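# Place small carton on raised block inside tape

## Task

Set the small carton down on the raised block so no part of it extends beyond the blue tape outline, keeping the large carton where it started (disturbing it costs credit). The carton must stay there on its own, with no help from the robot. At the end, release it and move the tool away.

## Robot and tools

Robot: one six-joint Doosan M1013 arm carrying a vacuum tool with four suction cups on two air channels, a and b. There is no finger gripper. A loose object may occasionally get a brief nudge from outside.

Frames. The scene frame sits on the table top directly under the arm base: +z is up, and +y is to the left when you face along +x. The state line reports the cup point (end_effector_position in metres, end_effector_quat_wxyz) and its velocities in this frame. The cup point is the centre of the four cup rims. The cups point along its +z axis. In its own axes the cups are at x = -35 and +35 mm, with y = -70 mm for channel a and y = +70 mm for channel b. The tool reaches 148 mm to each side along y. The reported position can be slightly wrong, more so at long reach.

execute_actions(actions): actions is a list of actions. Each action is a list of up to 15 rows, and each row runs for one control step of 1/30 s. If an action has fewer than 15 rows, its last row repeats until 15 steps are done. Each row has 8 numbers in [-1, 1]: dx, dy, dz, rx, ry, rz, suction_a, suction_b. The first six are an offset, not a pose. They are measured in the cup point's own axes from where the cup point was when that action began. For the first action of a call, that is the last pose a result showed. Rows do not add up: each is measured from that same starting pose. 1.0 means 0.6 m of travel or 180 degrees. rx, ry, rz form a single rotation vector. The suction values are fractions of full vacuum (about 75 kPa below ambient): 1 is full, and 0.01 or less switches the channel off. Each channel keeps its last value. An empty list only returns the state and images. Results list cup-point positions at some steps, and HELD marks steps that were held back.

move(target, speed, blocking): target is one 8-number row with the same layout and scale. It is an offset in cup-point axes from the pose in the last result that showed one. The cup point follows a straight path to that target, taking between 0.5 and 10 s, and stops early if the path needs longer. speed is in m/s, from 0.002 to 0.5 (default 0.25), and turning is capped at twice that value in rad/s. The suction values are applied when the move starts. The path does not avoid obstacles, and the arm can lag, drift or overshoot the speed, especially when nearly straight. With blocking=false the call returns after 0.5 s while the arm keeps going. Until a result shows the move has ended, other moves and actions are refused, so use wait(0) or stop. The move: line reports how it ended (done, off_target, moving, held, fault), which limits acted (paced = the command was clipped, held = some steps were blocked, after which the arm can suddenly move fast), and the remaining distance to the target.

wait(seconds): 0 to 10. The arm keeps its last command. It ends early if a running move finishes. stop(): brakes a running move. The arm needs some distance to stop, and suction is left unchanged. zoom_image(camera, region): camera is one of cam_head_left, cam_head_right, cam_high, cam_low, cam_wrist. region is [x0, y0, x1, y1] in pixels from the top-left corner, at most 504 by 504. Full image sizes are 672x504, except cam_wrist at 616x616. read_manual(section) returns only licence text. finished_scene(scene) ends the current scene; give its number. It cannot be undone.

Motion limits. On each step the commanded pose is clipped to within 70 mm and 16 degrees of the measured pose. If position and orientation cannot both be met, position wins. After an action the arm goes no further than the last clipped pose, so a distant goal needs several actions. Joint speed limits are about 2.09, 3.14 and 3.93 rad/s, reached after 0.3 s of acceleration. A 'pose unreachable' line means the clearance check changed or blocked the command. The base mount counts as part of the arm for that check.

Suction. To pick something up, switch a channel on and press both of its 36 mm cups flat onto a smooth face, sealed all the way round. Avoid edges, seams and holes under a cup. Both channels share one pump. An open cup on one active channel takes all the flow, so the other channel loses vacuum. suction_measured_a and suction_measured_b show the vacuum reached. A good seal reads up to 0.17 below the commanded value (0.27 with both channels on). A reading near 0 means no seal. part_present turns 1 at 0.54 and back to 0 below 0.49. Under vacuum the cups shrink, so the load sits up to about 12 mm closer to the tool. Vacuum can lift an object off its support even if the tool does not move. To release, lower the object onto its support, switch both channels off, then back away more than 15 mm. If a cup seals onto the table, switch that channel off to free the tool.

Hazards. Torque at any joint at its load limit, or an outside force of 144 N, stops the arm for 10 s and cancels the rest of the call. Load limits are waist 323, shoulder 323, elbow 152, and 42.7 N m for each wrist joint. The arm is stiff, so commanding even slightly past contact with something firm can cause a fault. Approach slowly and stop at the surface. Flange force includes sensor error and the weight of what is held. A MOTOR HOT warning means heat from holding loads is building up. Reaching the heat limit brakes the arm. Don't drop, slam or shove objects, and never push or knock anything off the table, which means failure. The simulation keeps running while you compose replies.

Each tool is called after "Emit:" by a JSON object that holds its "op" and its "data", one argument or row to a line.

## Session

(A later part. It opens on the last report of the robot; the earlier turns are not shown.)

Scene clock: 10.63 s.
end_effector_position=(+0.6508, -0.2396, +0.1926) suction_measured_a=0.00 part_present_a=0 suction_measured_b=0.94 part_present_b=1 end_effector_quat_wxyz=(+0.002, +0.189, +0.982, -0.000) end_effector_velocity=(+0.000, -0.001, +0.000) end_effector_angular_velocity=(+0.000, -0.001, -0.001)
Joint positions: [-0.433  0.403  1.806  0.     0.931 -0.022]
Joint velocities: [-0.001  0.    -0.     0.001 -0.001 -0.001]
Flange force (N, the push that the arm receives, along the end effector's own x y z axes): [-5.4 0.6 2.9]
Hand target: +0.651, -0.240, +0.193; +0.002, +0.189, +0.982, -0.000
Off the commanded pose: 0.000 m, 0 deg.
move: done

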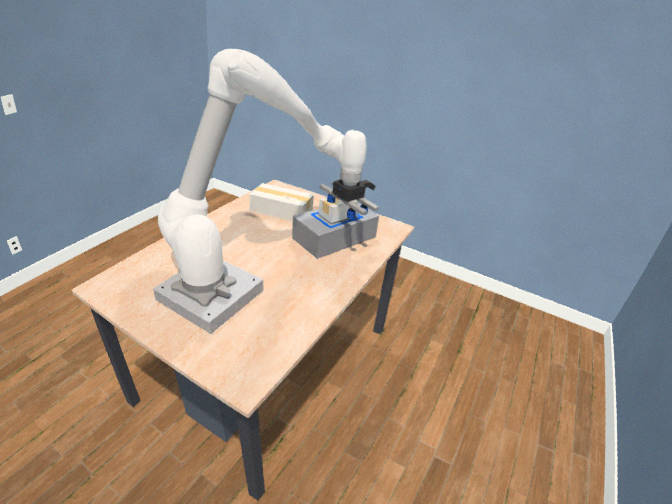

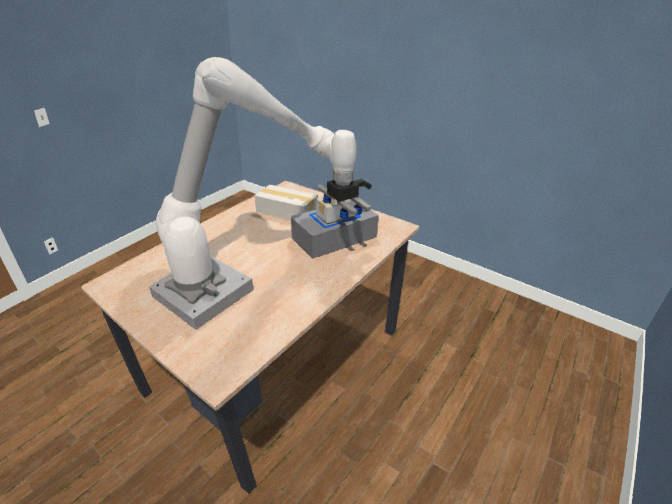

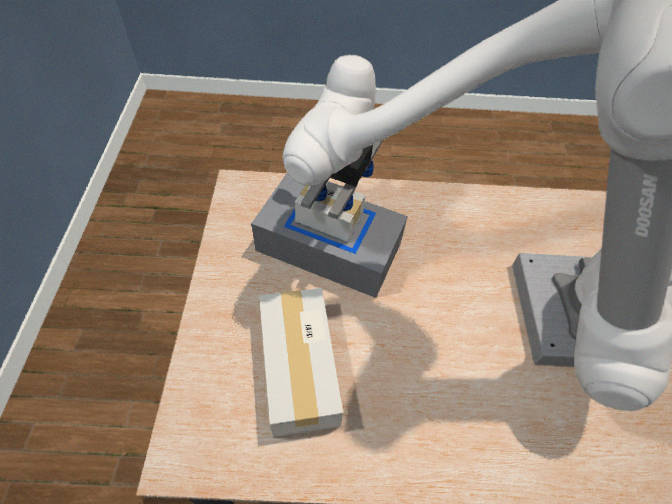

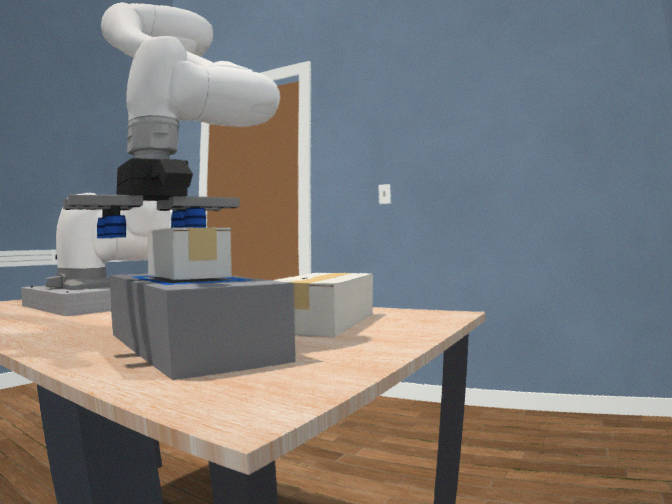

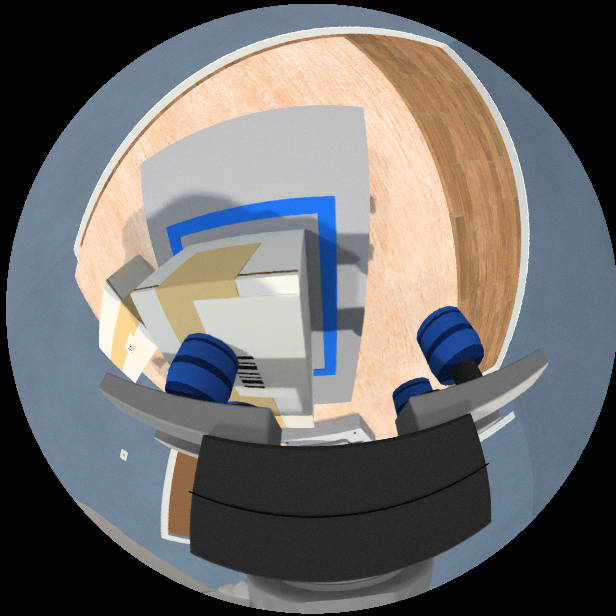

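Emit:
{"op": "execute_actions", "data": {
  "actions": [
    [[0,0,0.006,0,0,0,0,1]],
    [[0,0,0,0,0,0,0,0]]
  ]
}}

Emit:
{"op": "move", "data": {
  "target": [0,0,-0.2,0,0,0,0,0],
  "speed": 0.2
}}

Emit:
{"op": "zoom_image", "data": {
  "camera": "cam_high",
  "region": [240,150,420,300]
}}

Scene clock: 11.83 s.
end_effector_position=(+0.6508, -0.2396, +0.1891) suction_measured_a=0.00 part_present_a=0 suction_measured_b=0.00 part_present_b=0 end_effector_quat_wxyz=(+0.002, +0.189, +0.982, -0.000) end_effector_velocity=(-0.000, +0.001, -0.001) end_effector_angular_velocity=(+0.001, +0.003, -0.000)
Joint positions: [-0.433  0.407  1.808  0.     0.925 -0.022]
Joint velocities: [ 0.001  0.001  0.    -0.     0.002  0.001]
Flange force (N, the push that the arm receives, along the end effector's own x y z axes): [-4.3 1.5 -28.8]
Flange force at the end of the 1st action (N, along the end effector's axes at the end of the call): [-4.8 0.1 4.2]
Hand target: +0.651, -0.240, +0.189; +0.002, +0.189, +0.982, -0.000
Off the commanded pose: 0.000 m, 0 deg.
Step readings (end_effector_position; steps 1 to 15: 1st action; 16 to 30: 2nd action):
0: (+0.6508, -0.2396, +0.1926)
1: (+0.6508, -0.2396, +0.1925)
2: (+0.6513, -0.2398, +0.1915)
4: (+0.6510, -0.2397, +0.1895)
8: (+0.6509, -0.2396, +0.1891)
15: (+0.6508, -0.2396, +0.1890)
16: (+0.6508, -0.2396, +0.1890)
17: (+0.6508, -0.2396, +0.1890)
19: (+0.6508, -0.2396, +0.1891)
23: (+0.6508, -0.2396, +0.1891)
30: end_effector_position above

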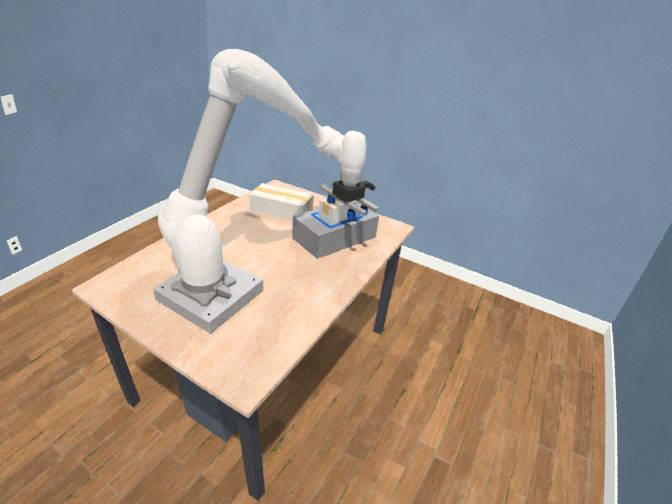

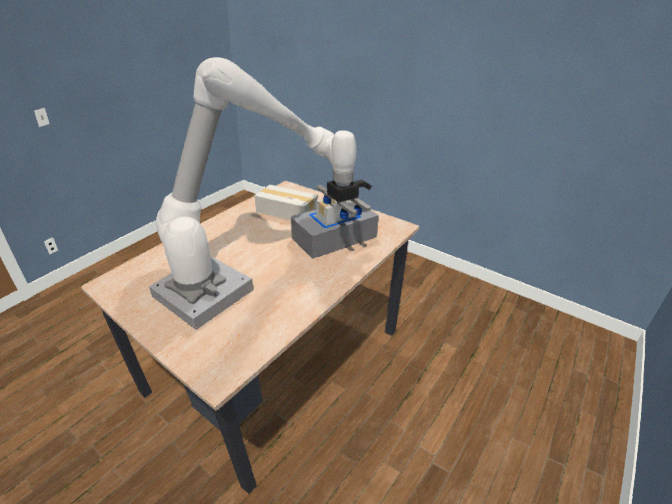

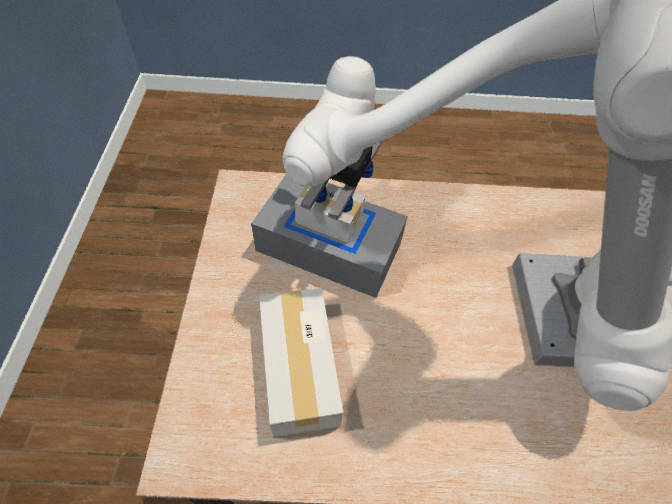

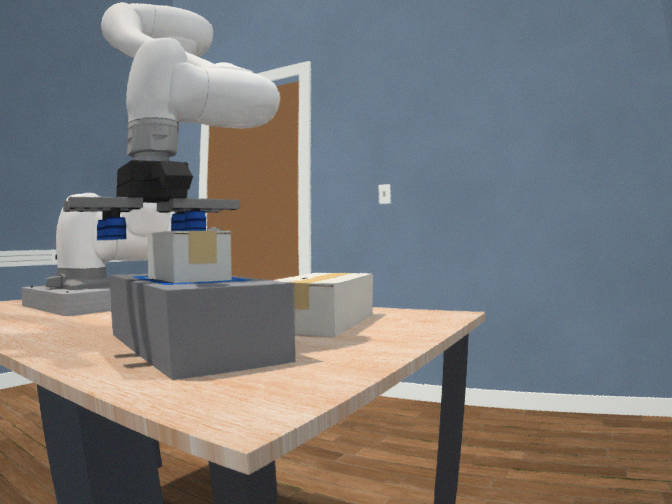

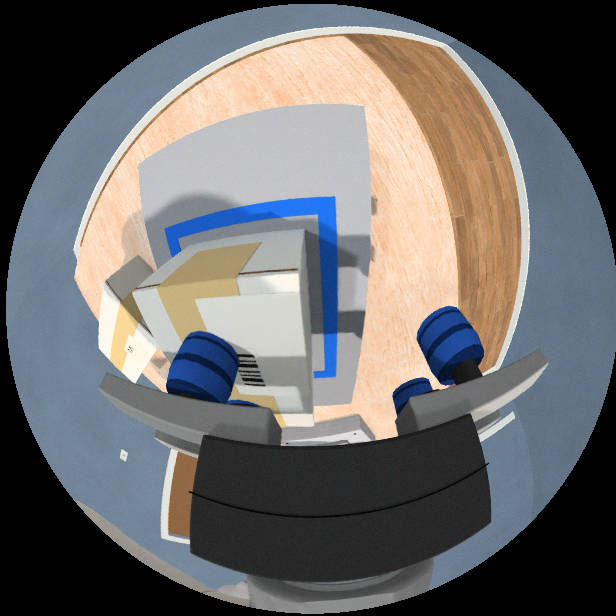

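Scene clock: 12.80 s.
end_effector_position=(+0.6504, -0.2395, +0.3090) suction_measured_a=0.00 part_present_a=0 suction_measured_b=0.00 part_present_b=0 end_effector_quat_wxyz=(+0.002, +0.189, +0.982, -0.000) end_effector_velocity=(+0.000, -0.001, +0.001) end_effector_angular_velocity=(-0.000, -0.002, -0.003)
Joint positions: [-0.433  0.305  1.705  0.     1.13  -0.022]
Joint velocities: [-0.001 -0.    -0.001  0.    -0.     0.001]
Flange force (N, the push that the arm receives, along the end effector's own x y z axes): [-5.2 -1.3 1.0]
Hand target: +0.650, -0.240, +0.309; +0.002, +0.189, +0.982, -0.000
Off the commanded pose: 0.000 m, 0 deg.
move: done

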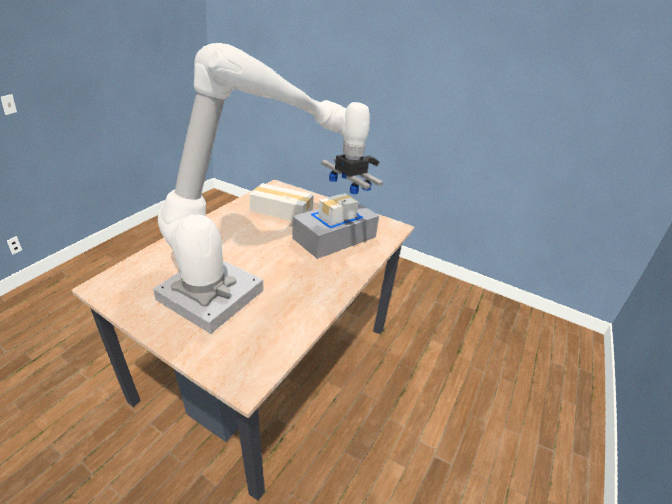

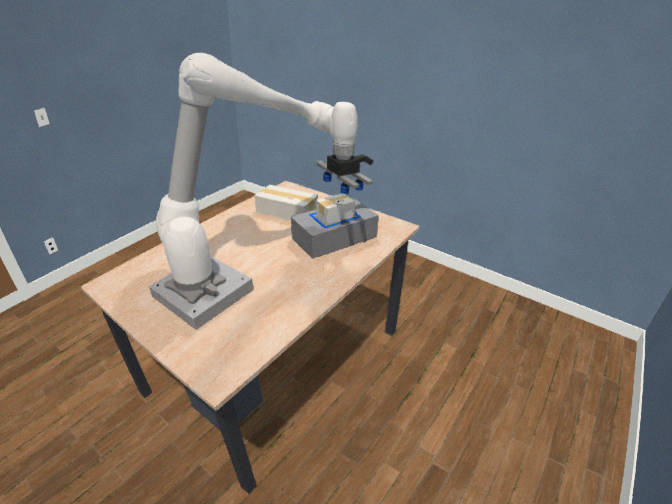

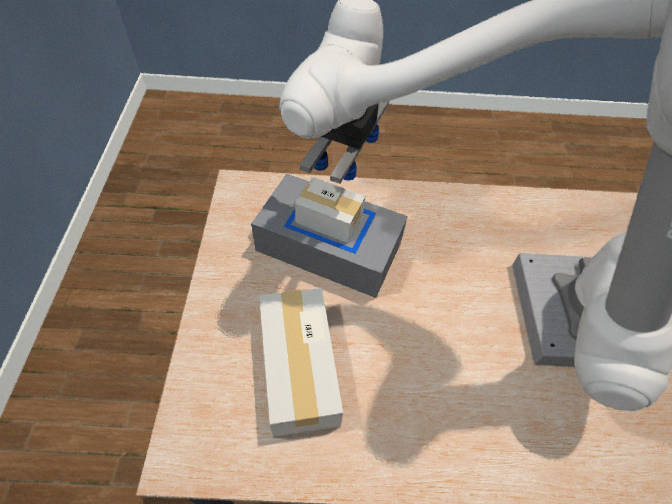

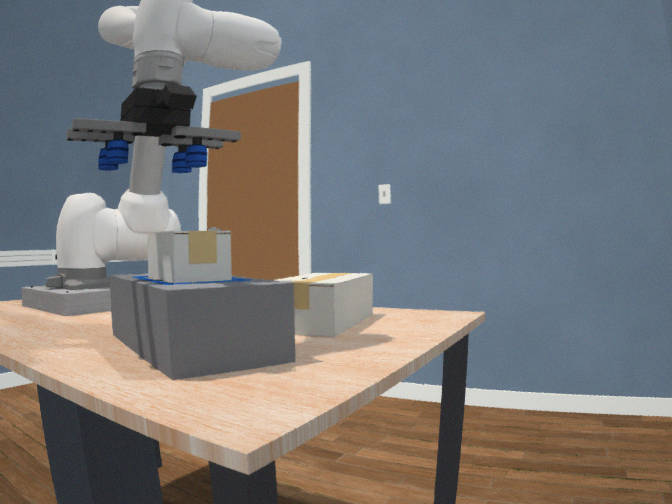

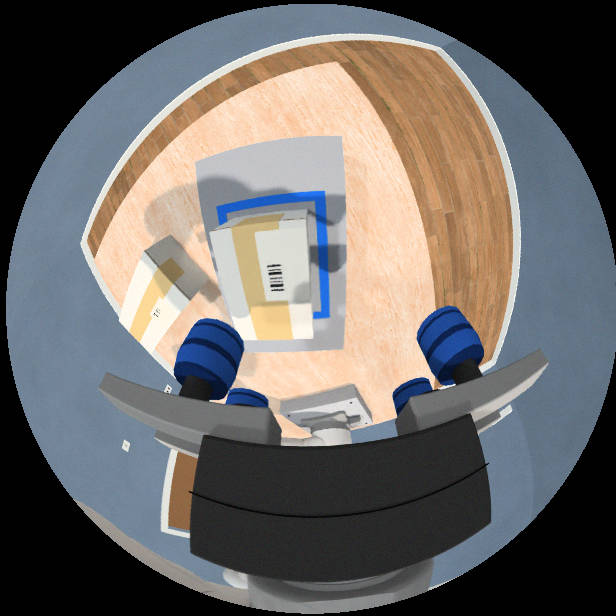

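Region (240, 150, 420, 300) of cam_high's 672x504 image, scaled by 2.800, with more detail than that image has.

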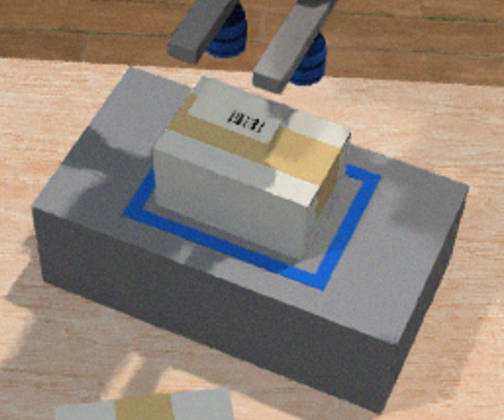

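Emit:
{"op": "finished_scene", "data": {
  "scene": 2
}}

The scene is finished: the task was done.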